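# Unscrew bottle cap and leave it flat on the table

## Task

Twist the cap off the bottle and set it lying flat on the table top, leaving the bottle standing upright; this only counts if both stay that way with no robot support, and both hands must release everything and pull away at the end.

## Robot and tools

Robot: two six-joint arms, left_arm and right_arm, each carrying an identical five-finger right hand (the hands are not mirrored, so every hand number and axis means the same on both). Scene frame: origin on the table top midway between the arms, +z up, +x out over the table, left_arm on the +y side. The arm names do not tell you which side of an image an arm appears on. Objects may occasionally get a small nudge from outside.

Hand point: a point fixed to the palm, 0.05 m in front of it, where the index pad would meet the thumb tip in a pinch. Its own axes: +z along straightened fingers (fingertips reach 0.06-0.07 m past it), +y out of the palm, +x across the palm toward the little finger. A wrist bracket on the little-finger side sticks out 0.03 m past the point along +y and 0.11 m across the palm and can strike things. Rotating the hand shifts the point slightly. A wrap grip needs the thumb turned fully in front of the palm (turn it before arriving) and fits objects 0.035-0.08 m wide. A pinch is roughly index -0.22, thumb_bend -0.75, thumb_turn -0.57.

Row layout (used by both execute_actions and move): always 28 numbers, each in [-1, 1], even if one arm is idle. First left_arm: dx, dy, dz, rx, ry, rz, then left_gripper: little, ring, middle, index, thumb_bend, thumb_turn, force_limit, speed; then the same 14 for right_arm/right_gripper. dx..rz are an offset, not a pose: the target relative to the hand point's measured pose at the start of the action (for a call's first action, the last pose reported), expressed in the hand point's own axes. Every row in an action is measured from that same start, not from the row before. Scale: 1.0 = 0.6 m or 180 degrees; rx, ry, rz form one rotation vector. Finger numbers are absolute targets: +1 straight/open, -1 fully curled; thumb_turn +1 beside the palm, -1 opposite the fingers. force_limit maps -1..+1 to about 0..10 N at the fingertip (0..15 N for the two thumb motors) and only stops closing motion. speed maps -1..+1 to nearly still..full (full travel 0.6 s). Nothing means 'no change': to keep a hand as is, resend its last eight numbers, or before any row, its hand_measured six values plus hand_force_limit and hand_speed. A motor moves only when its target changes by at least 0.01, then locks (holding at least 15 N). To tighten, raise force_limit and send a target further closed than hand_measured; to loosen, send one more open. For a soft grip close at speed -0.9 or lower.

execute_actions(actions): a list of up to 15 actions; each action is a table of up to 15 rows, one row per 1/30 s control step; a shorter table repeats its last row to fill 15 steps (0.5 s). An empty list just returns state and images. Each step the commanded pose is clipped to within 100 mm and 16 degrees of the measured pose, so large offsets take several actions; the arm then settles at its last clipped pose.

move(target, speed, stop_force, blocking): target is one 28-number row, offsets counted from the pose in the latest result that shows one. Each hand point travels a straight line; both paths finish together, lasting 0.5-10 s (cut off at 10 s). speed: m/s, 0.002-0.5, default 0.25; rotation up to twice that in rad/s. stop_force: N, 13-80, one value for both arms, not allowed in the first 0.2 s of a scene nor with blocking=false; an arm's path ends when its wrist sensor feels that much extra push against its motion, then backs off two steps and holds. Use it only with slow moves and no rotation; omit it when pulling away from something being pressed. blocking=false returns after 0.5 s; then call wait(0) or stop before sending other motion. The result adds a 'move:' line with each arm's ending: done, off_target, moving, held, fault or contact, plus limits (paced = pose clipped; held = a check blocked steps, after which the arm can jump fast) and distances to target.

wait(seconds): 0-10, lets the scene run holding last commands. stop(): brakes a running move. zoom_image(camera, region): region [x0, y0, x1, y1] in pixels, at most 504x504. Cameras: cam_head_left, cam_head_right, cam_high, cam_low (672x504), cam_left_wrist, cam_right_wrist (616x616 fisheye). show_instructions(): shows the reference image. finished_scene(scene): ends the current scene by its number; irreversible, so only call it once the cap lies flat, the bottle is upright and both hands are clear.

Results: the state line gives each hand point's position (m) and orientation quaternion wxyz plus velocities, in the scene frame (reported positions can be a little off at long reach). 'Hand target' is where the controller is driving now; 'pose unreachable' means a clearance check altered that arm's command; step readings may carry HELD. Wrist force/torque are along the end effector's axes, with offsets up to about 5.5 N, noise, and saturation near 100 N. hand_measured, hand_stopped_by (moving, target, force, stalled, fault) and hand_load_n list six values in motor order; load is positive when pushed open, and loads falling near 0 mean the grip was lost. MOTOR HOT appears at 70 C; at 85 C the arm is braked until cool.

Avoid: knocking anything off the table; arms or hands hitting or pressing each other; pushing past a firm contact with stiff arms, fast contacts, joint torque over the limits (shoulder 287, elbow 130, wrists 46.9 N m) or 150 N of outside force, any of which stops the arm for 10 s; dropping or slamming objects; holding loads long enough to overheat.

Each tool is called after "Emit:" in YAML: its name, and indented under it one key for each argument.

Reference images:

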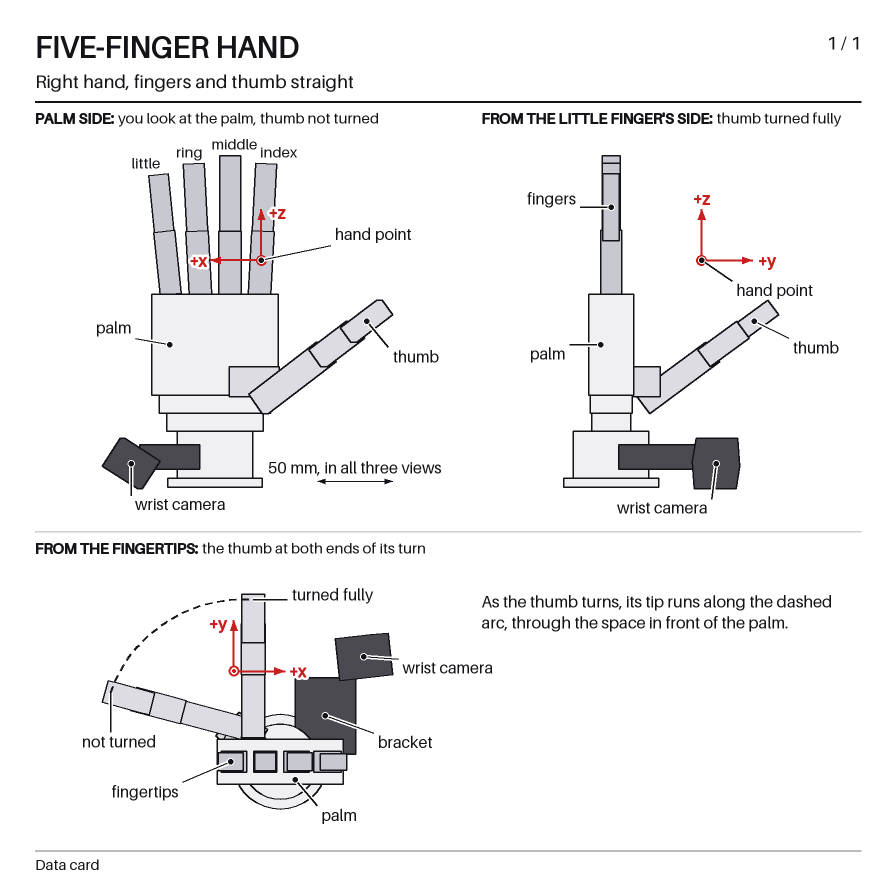

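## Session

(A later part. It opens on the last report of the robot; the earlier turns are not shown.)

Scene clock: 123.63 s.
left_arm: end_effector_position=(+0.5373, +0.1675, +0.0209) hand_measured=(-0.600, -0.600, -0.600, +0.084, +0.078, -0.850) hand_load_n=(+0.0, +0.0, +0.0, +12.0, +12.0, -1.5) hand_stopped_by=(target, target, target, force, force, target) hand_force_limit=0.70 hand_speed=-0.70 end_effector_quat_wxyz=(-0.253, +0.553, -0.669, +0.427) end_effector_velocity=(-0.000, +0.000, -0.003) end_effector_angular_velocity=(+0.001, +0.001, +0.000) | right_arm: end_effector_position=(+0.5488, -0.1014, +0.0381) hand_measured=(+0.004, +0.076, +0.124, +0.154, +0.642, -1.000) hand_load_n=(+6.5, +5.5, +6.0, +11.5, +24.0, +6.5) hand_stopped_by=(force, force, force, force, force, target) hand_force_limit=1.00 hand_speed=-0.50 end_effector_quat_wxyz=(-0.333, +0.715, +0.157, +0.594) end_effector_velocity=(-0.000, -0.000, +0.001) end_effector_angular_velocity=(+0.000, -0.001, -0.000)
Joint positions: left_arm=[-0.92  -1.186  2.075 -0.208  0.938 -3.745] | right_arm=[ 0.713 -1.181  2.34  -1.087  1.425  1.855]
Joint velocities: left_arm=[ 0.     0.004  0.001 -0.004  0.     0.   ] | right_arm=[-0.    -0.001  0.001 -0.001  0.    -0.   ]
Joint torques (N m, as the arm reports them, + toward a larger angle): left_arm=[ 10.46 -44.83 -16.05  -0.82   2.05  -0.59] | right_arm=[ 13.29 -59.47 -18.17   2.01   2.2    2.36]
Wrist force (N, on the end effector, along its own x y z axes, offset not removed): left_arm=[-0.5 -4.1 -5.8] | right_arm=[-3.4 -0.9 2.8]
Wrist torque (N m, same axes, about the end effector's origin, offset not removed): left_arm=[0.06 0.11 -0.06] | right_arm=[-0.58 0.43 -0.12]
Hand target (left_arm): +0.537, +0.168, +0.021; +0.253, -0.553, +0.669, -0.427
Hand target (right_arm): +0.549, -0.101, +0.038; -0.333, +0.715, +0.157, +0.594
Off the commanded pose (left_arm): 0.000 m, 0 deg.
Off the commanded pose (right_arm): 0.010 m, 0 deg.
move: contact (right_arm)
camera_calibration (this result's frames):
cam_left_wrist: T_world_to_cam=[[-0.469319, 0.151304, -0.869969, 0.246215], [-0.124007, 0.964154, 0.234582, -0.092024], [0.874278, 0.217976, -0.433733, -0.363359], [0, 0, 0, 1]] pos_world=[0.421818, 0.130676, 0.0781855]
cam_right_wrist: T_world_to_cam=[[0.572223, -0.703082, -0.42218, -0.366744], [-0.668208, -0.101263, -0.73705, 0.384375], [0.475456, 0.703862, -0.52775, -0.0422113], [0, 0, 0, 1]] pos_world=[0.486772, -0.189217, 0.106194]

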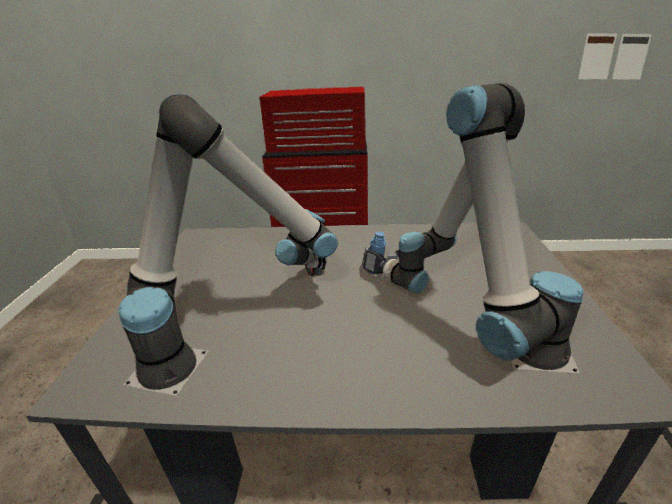

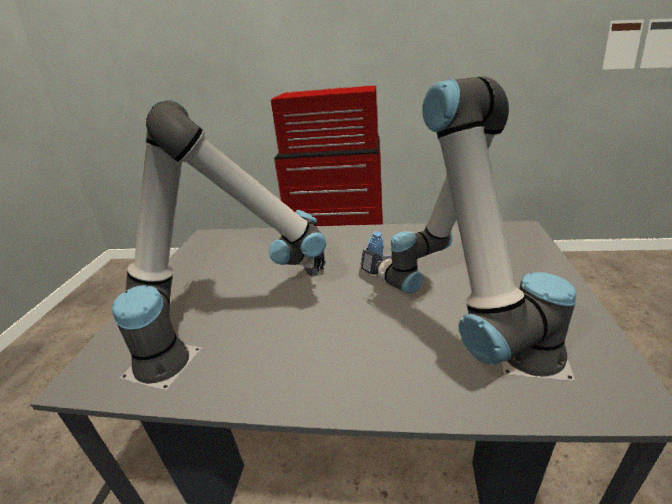

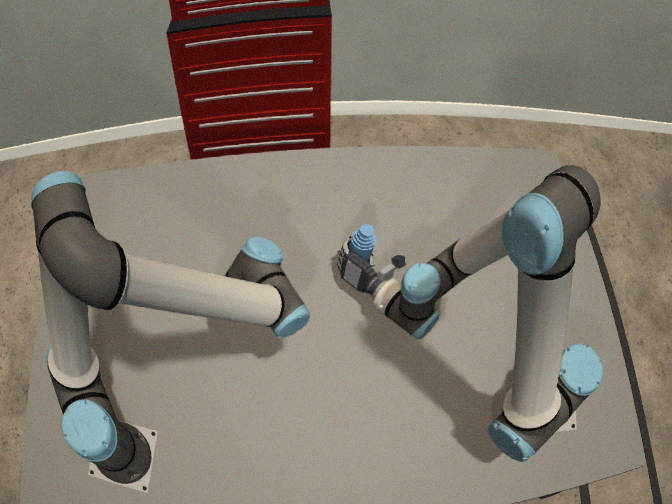

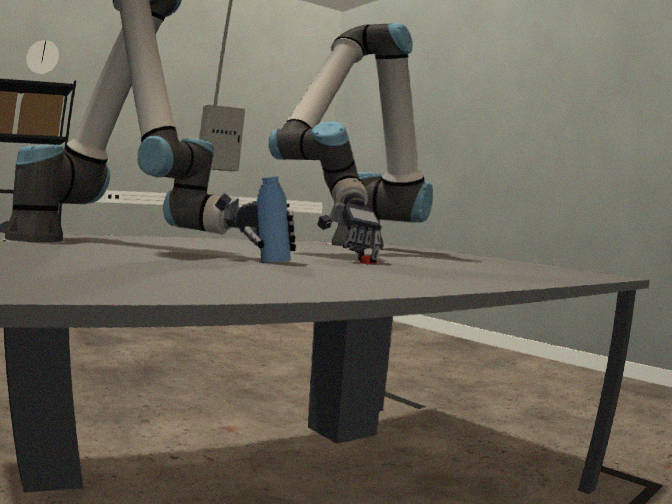

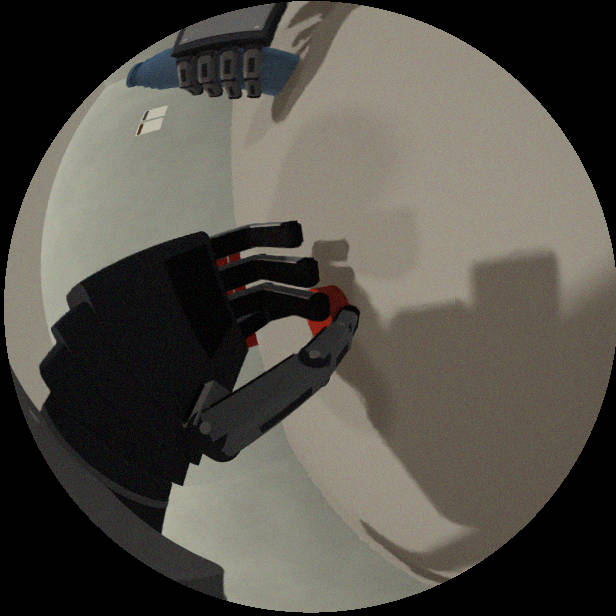

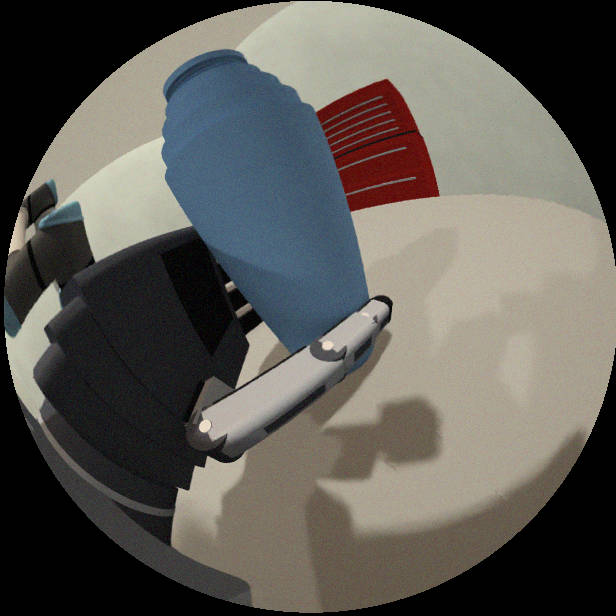

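Release, then retreat (right along −y then −z, left up).

Emit:
move:
  target: [0,0,0,0,0,0,-0.6,-0.6,-0.6,0.4,0.3,-0.85,0.7,0,0,0,0,0,0,0,1,1,1,1,1,-1,1,0]

Emit:
move:
  target: [0.03,-0.21,-0.127,0,0,0,-0.6,-0.6,-0.6,0.4,0.3,-0.85,0.7,0,0,-0.1,-0.05,0,0,0,1,1,1,1,1,-1,1,0]
  speed: 0.15

Emit:
move:
  target: [0,0,0,0,0,0,-0.6,-0.6,-0.6,0.4,0.3,-0.85,0.7,0,0.1,0,-0.25,0,0,0,1,1,1,1,1,-1,1,0]

Scene clock: 124.77 s.
left_arm: end_effector_position=(+0.5372, +0.1676, +0.0209) hand_measured=(-0.600, -0.600, -0.600, +0.400, +0.300, -0.850) hand_load_n=(+0.0, +0.0, +0.0, +0.0, +0.0, +0.0) hand_stopped_by=(target, target, target, target, target, target) hand_force_limit=0.70 hand_speed=0.00 end_effector_quat_wxyz=(-0.253, +0.553, -0.669, +0.427) end_effector_velocity=(-0.000, +0.001, -0.000) end_effector_angular_velocity=(+0.001, +0.000, +0.000) | right_arm: end_effector_position=(+0.5488, -0.1014, +0.0381) hand_measured=(+1.000, +1.000, +1.000, +1.000, +1.000, -1.000) hand_load_n=(+0.0, +0.0, +0.0, +0.0, +0.0, +0.0) hand_stopped_by=(target, target, target, target, target, target) hand_force_limit=1.00 hand_speed=0.00 end_effector_quat_wxyz=(-0.333, +0.715, +0.157, +0.594) end_effector_velocity=(-0.002, -0.001, -0.001) end_effector_angular_velocity=(-0.002, +0.003, +0.001)
Joint positions: left_arm=[-0.92  -1.186  2.075 -0.208  0.938 -3.745] | right_arm=[ 0.713 -1.181  2.34  -1.087  1.425  1.855]
Joint velocities: left_arm=[ 0.     0.     0.     0.001 -0.     0.   ] | right_arm=[ 0.001  0.     0.002  0.001 -0.    -0.   ]
Joint torques (N m, as the arm reports them, + toward a larger angle): left_arm=[ 11.35 -62.71 -34.49   2.8   -0.54   1.14] | right_arm=[ 11.29 -32.51 -26.56  -2.04   1.91   2.47]
Wrist force (N, on the end effector, along its own x y z axes, offset not removed): left_arm=[1.9 1.0 -3.7] | right_arm=[3.4 0.4 -5.4]
Wrist torque (N m, same axes, about the end effector's origin, offset not removed): left_arm=[0.26 -0.13 0.21] | right_arm=[0.20 -0.23 0.32]
Hand target (left_arm): +0.537, +0.168, +0.021; +0.253, -0.553, +0.669, -0.427
Hand target (right_arm): +0.549, -0.101, +0.038; -0.333, +0.715, +0.157, +0.594
Off the commanded pose (left_arm): 0.000 m, 0 deg.
Off the commanded pose (right_arm): 0.000 m, 0 deg.
move: done
camera_calibration (this result's frames):
cam_left_wrist: T_world_to_cam=[[-0.469371, 0.151383, -0.869927, 0.246159], [-0.123964, 0.96414, 0.234663, -0.0920944], [0.874256, 0.217984, -0.433773, -0.363348], [0, 0, 0, 1]] pos_world=[0.421783, 0.130732, 0.0781404]
cam_right_wrist: T_world_to_cam=[[0.57221, -0.703091, -0.422184, -0.366737], [-0.668232, -0.101278, -0.737027, 0.384381], [0.475439, 0.703851, -0.52778, -0.0421957], [0, 0, 0, 1]] pos_world=[0.486767, -0.18922, 0.106199]

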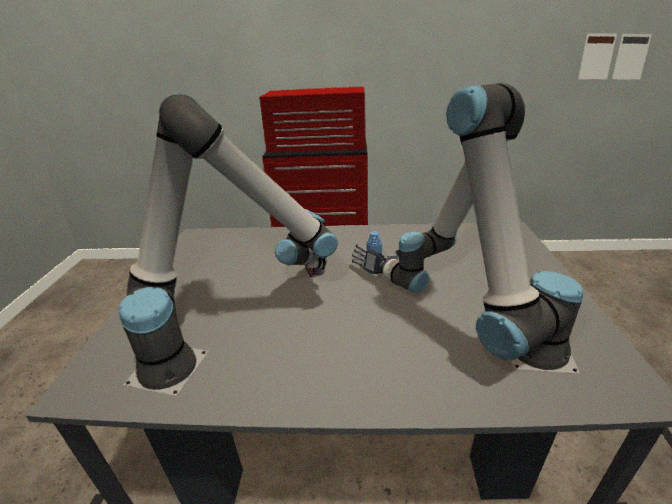

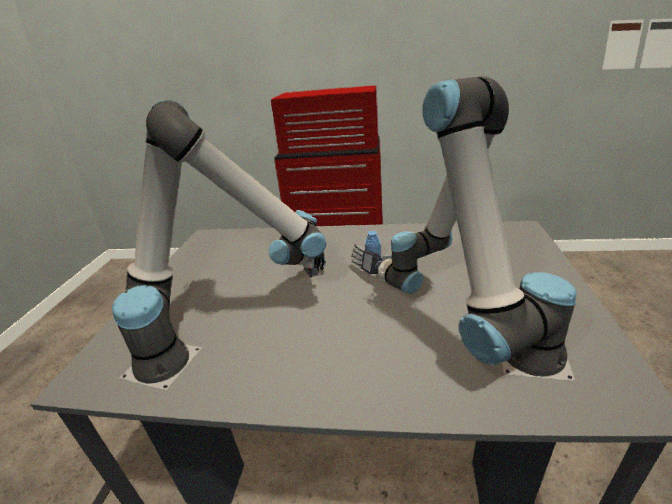

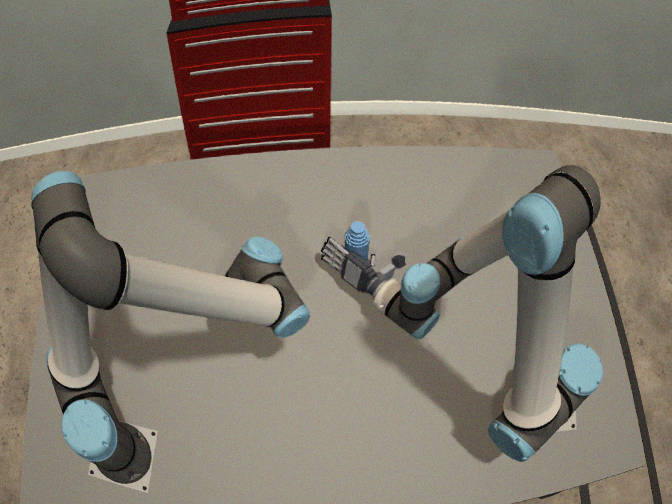

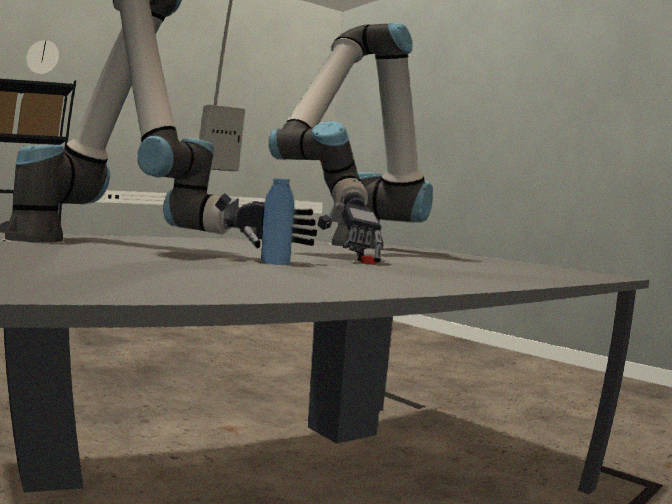

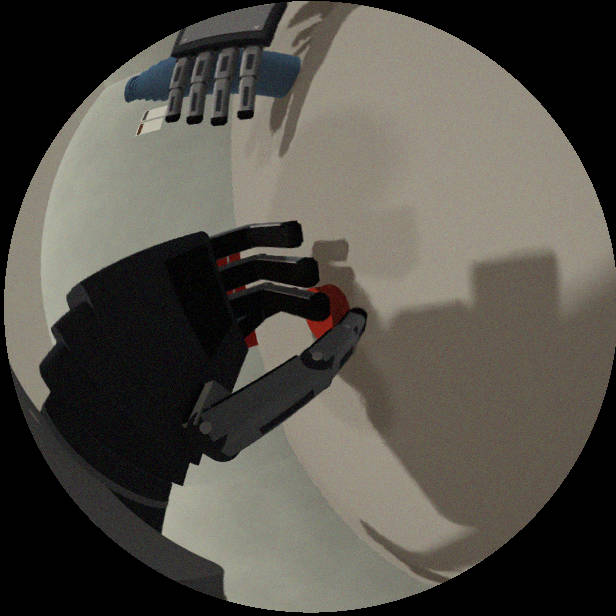

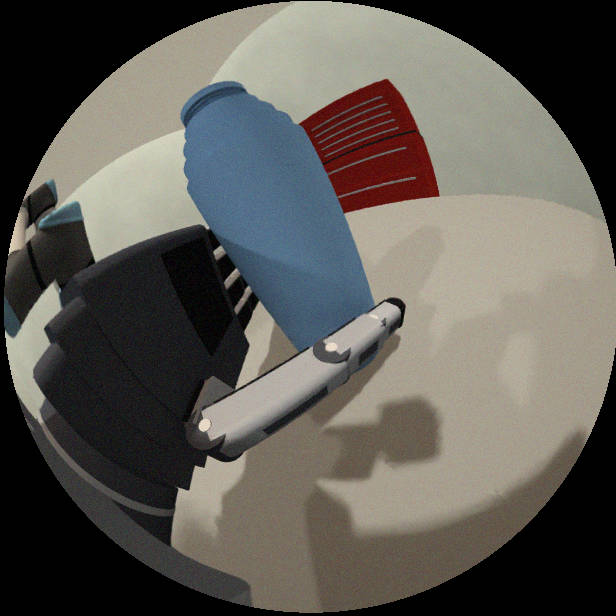

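Scene clock: 126.37 s.
left_arm: end_effector_position=(+0.5369, +0.1696, +0.1688) hand_measured=(-0.600, -0.600, -0.600, +0.400, +0.300, -0.850) hand_load_n=(+0.0, +0.0, +0.0, +0.0, +0.0, +0.0) hand_stopped_by=(target, target, target, target, target, target) hand_force_limit=0.70 hand_speed=0.00 end_effector_quat_wxyz=(-0.253, +0.553, -0.669, +0.427) end_effector_velocity=(-0.000, -0.000, +0.003) end_effector_angular_velocity=(-0.001, -0.000, +0.000) | right_arm: end_effector_position=(+0.4892, -0.0775, +0.0576) hand_measured=(+1.000, +1.000, +1.000, +1.000, +1.000, -1.000) hand_load_n=(+0.0, +0.0, +0.0, +0.0, +0.0, +0.0) hand_stopped_by=(target, target, target, target, target, target) hand_force_limit=1.00 hand_speed=0.00 end_effector_quat_wxyz=(-0.333, +0.715, +0.157, +0.594) end_effector_velocity=(-0.000, +0.001, +0.001) end_effector_angular_velocity=(+0.001, -0.001, -0.000)
Joint positions: left_arm=[-0.919 -1.372  1.985  0.068  0.939 -3.744] | right_arm=[ 0.836 -1.233  2.358 -1.053  1.547  1.864]
Joint velocities: left_arm=[-0.    -0.003 -0.002  0.004 -0.    -0.001] | right_arm=[ 0.002 -0.    -0.002  0.     0.002  0.   ]
Joint torques (N m, as the arm reports them, + toward a larger angle): left_arm=[-11.29 -54.18 -42.32   2.84  -3.8   -1.94] | right_arm=[ 21.29 -59.36  -8.39   2.03   3.57   3.77]
Wrist force (N, on the end effector, along its own x y z axes, offset not removed): left_arm=[-0.9 -0.4 1.2] | right_arm=[3.4 -1.8 -1.9]
Wrist torque (N m, same axes, about the end effector's origin, offset not removed): left_arm=[-0.29 0.00 -0.03] | right_arm=[-0.41 -0.38 0.43]
Hand target (left_arm): +0.537, +0.170, +0.169; +0.253, -0.553, +0.669, -0.427
Hand target (right_arm): +0.489, -0.077, +0.058; -0.333, +0.715, +0.157, +0.594
Off the commanded pose (left_arm): 0.000 m, 0 deg.
Off the commanded pose (right_arm): 0.000 m, 0 deg.
move: done
camera_calibration (this result's frames):
cam_left_wrist: T_world_to_cam=[[-0.469369, 0.151366, -0.869932, 0.374384], [-0.123939, 0.964151, 0.234631, -0.128806], [0.874261, 0.217947, -0.433782, -0.299308], [0, 0, 0, 1]] pos_world=[0.421433, 0.132752, 0.226076]
cam_right_wrist: T_world_to_cam=[[0.572261, -0.703124, -0.422059, -0.307716], [-0.668165, -0.10137, -0.737075, 0.361324], [0.475471, 0.703804, -0.527813, -0.0204018], [0, 0, 0, 1]] pos_world=[0.427218, -0.165377, 0.12568]

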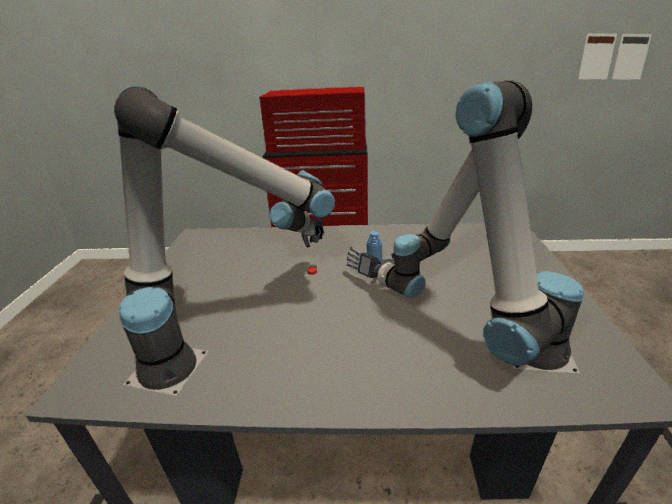

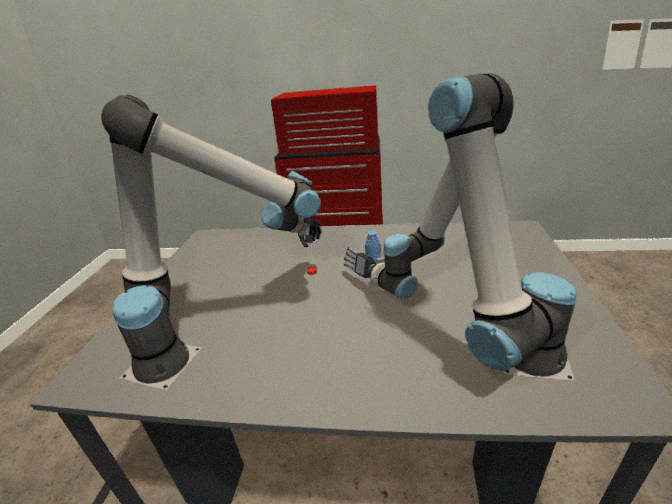

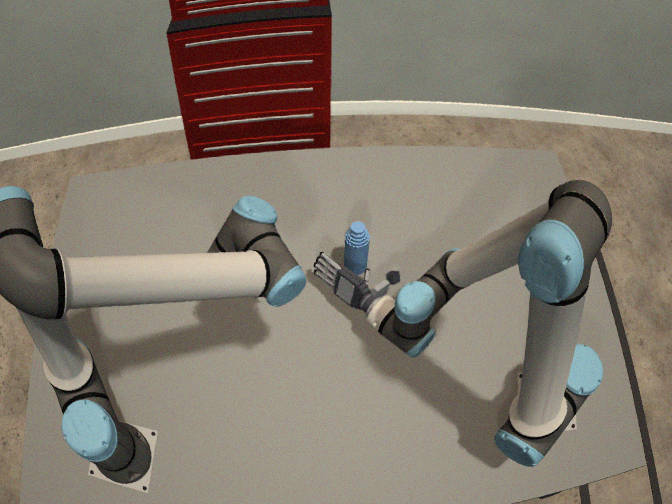

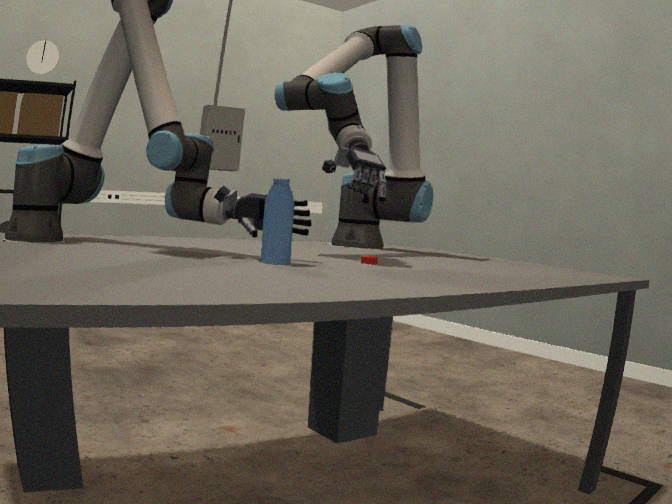

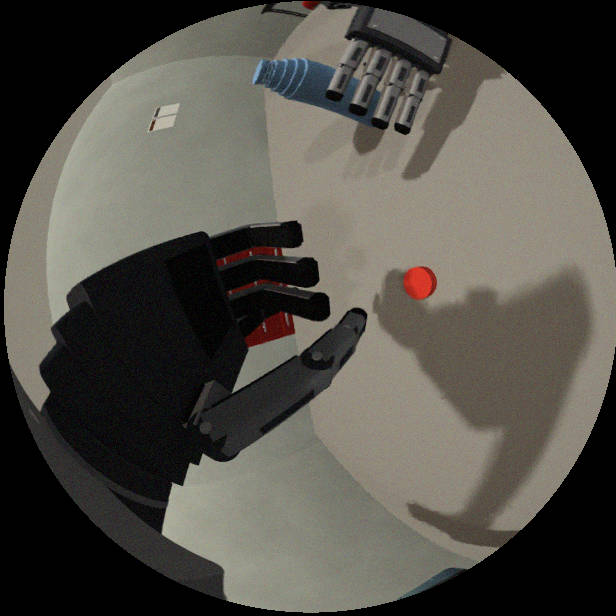

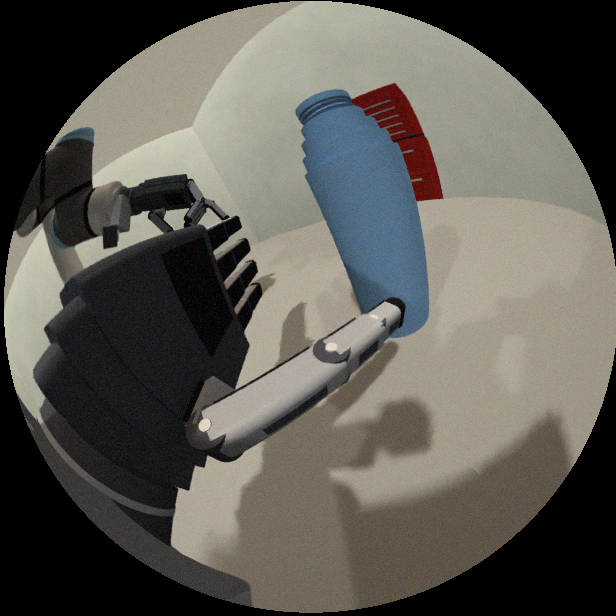

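Scene clock: 127.77 s.
left_arm: end_effector_position=(+0.5369, +0.1696, +0.1688) hand_measured=(-0.600, -0.600, -0.600, +0.400, +0.300, -0.850) hand_load_n=(+0.0, +0.0, +0.0, +0.0, +0.0, +0.0) hand_stopped_by=(target, target, target, target, target, target) hand_force_limit=0.70 hand_speed=0.00 end_effector_quat_wxyz=(-0.253, +0.553, -0.669, +0.427) end_effector_velocity=(+0.000, -0.000, +0.001) end_effector_angular_velocity=(-0.002, -0.001, -0.000) | right_arm: end_effector_position=(+0.3922, -0.1872, +0.1255) hand_measured=(+1.000, +1.000, +1.000, +1.000, +1.000, -1.000) hand_load_n=(+0.0, +0.0, +0.0, +0.0, +0.0, +0.0) hand_stopped_by=(target, target, target, target, target, target) hand_force_limit=1.00 hand_speed=0.00 end_effector_quat_wxyz=(-0.333, +0.715, +0.157, +0.594) end_effector_velocity=(-0.001, -0.001, +0.002) end_effector_angular_velocity=(+0.001, -0.001, +0.001)
Joint positions: left_arm=[-0.919 -1.372  1.985  0.068  0.939 -3.744] | right_arm=[ 0.764 -1.593  2.597 -0.932  1.476  1.859]
Joint velocities: left_arm=[-0.    -0.001 -0.    -0.001 -0.    -0.   ] | right_arm=[-0.003 -0.008  0.002  0.004 -0.003 -0.   ]
Joint torques (N m, as the arm reports them, + toward a larger angle): left_arm=[ -2.61 -39.75 -24.55  -0.57  -0.7    0.04] | right_arm=[-13.61 -31.8  -13.07   1.36  -3.87  -4.05]
Wrist force (N, on the end effector, along its own x y z axes, offset not removed): left_arm=[0.6 0.1 -3.8] | right_arm=[2.0 2.2 5.2]
Wrist torque (N m, same axes, about the end effector's origin, offset not removed): left_arm=[0.04 0.01 0.04] | right_arm=[-0.28 -0.39 0.25]
Hand target (left_arm): +0.537, +0.170, +0.169; +0.253, -0.553, +0.669, -0.427
Hand target (right_arm): +0.392, -0.187, +0.126; -0.333, +0.715, +0.157, +0.594
Off the commanded pose (left_arm): 0.000 m, 0 deg.
Off the commanded pose (right_arm): 0.000 m, 0 deg.
move: done
camera_calibration (this result's frames):
cam_left_wrist: T_world_to_cam=[[-0.46936, 0.151351, -0.869939, 0.374388], [-0.123956, 0.964152, 0.23462, -0.128789], [0.874263, 0.217956, -0.433773, -0.299307], [0, 0, 0, 1]] pos_world=[0.421431, 0.132744, 0.22608]
cam_right_wrist: T_world_to_cam=[[0.572215, -0.703128, -0.422116, -0.300602], [-0.668166, -0.101258, -0.73709, 0.335455], [0.475525, 0.703817, -0.527747, 0.138686], [0, 0, 0, 1]] pos_world=[0.3302, -0.275004, 0.193563]

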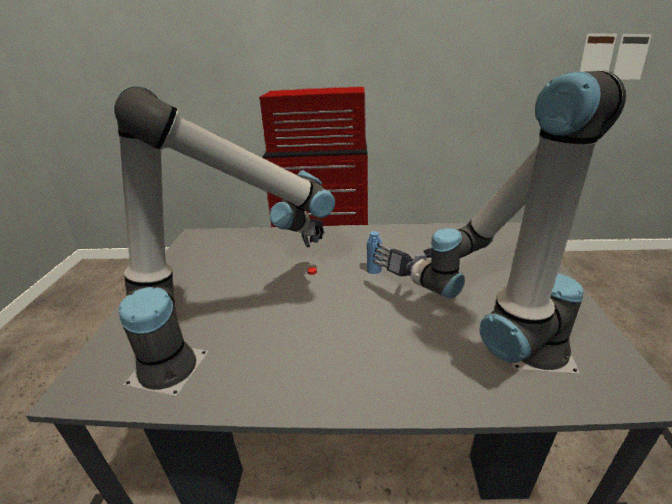

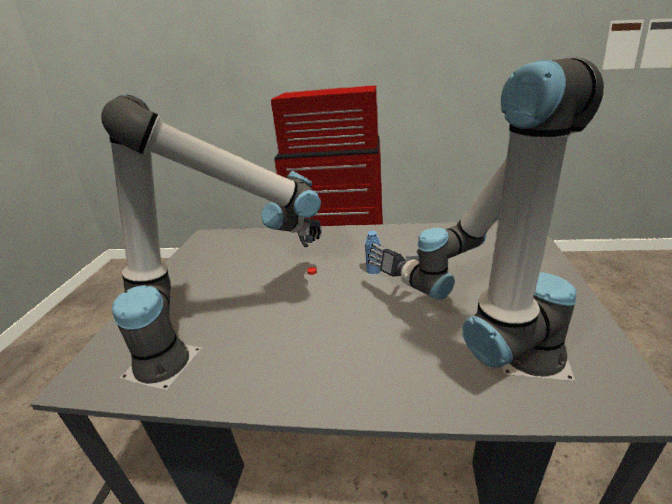

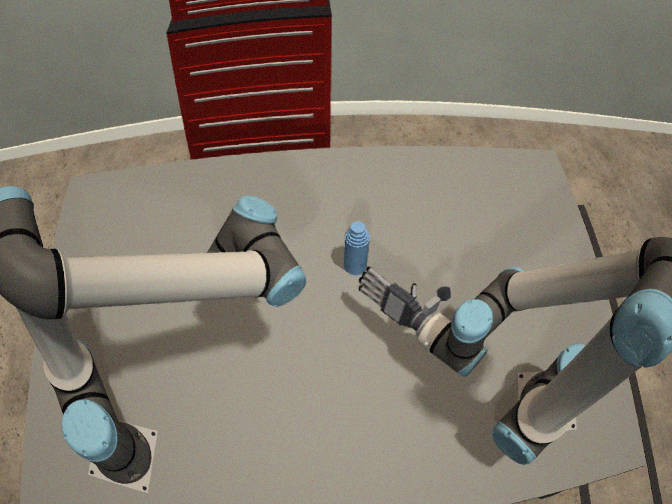

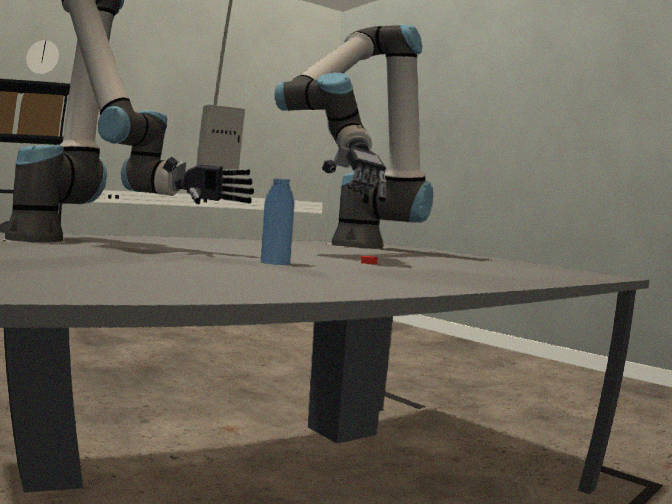

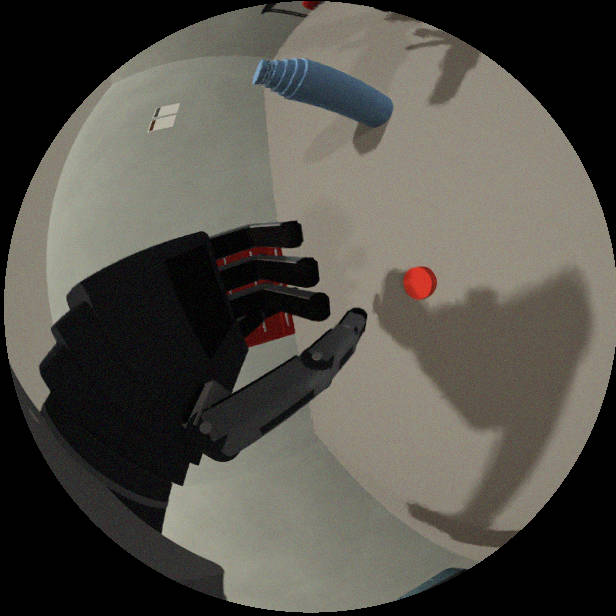

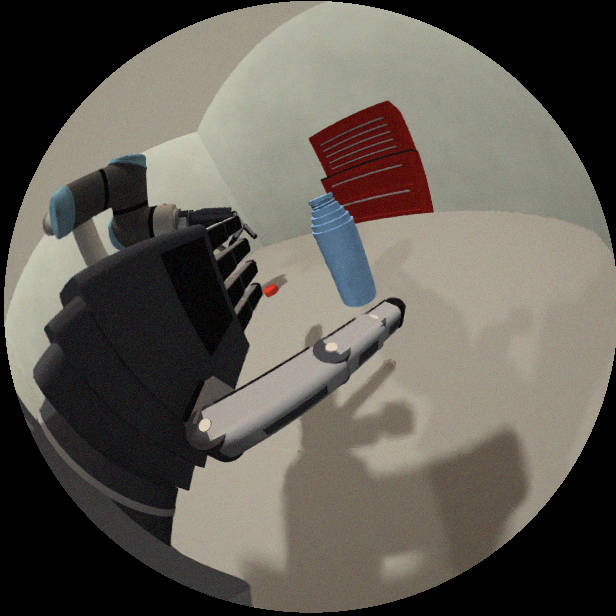

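Emit:
finished_scene:
  scene: 1

The scene is finished: the task was done.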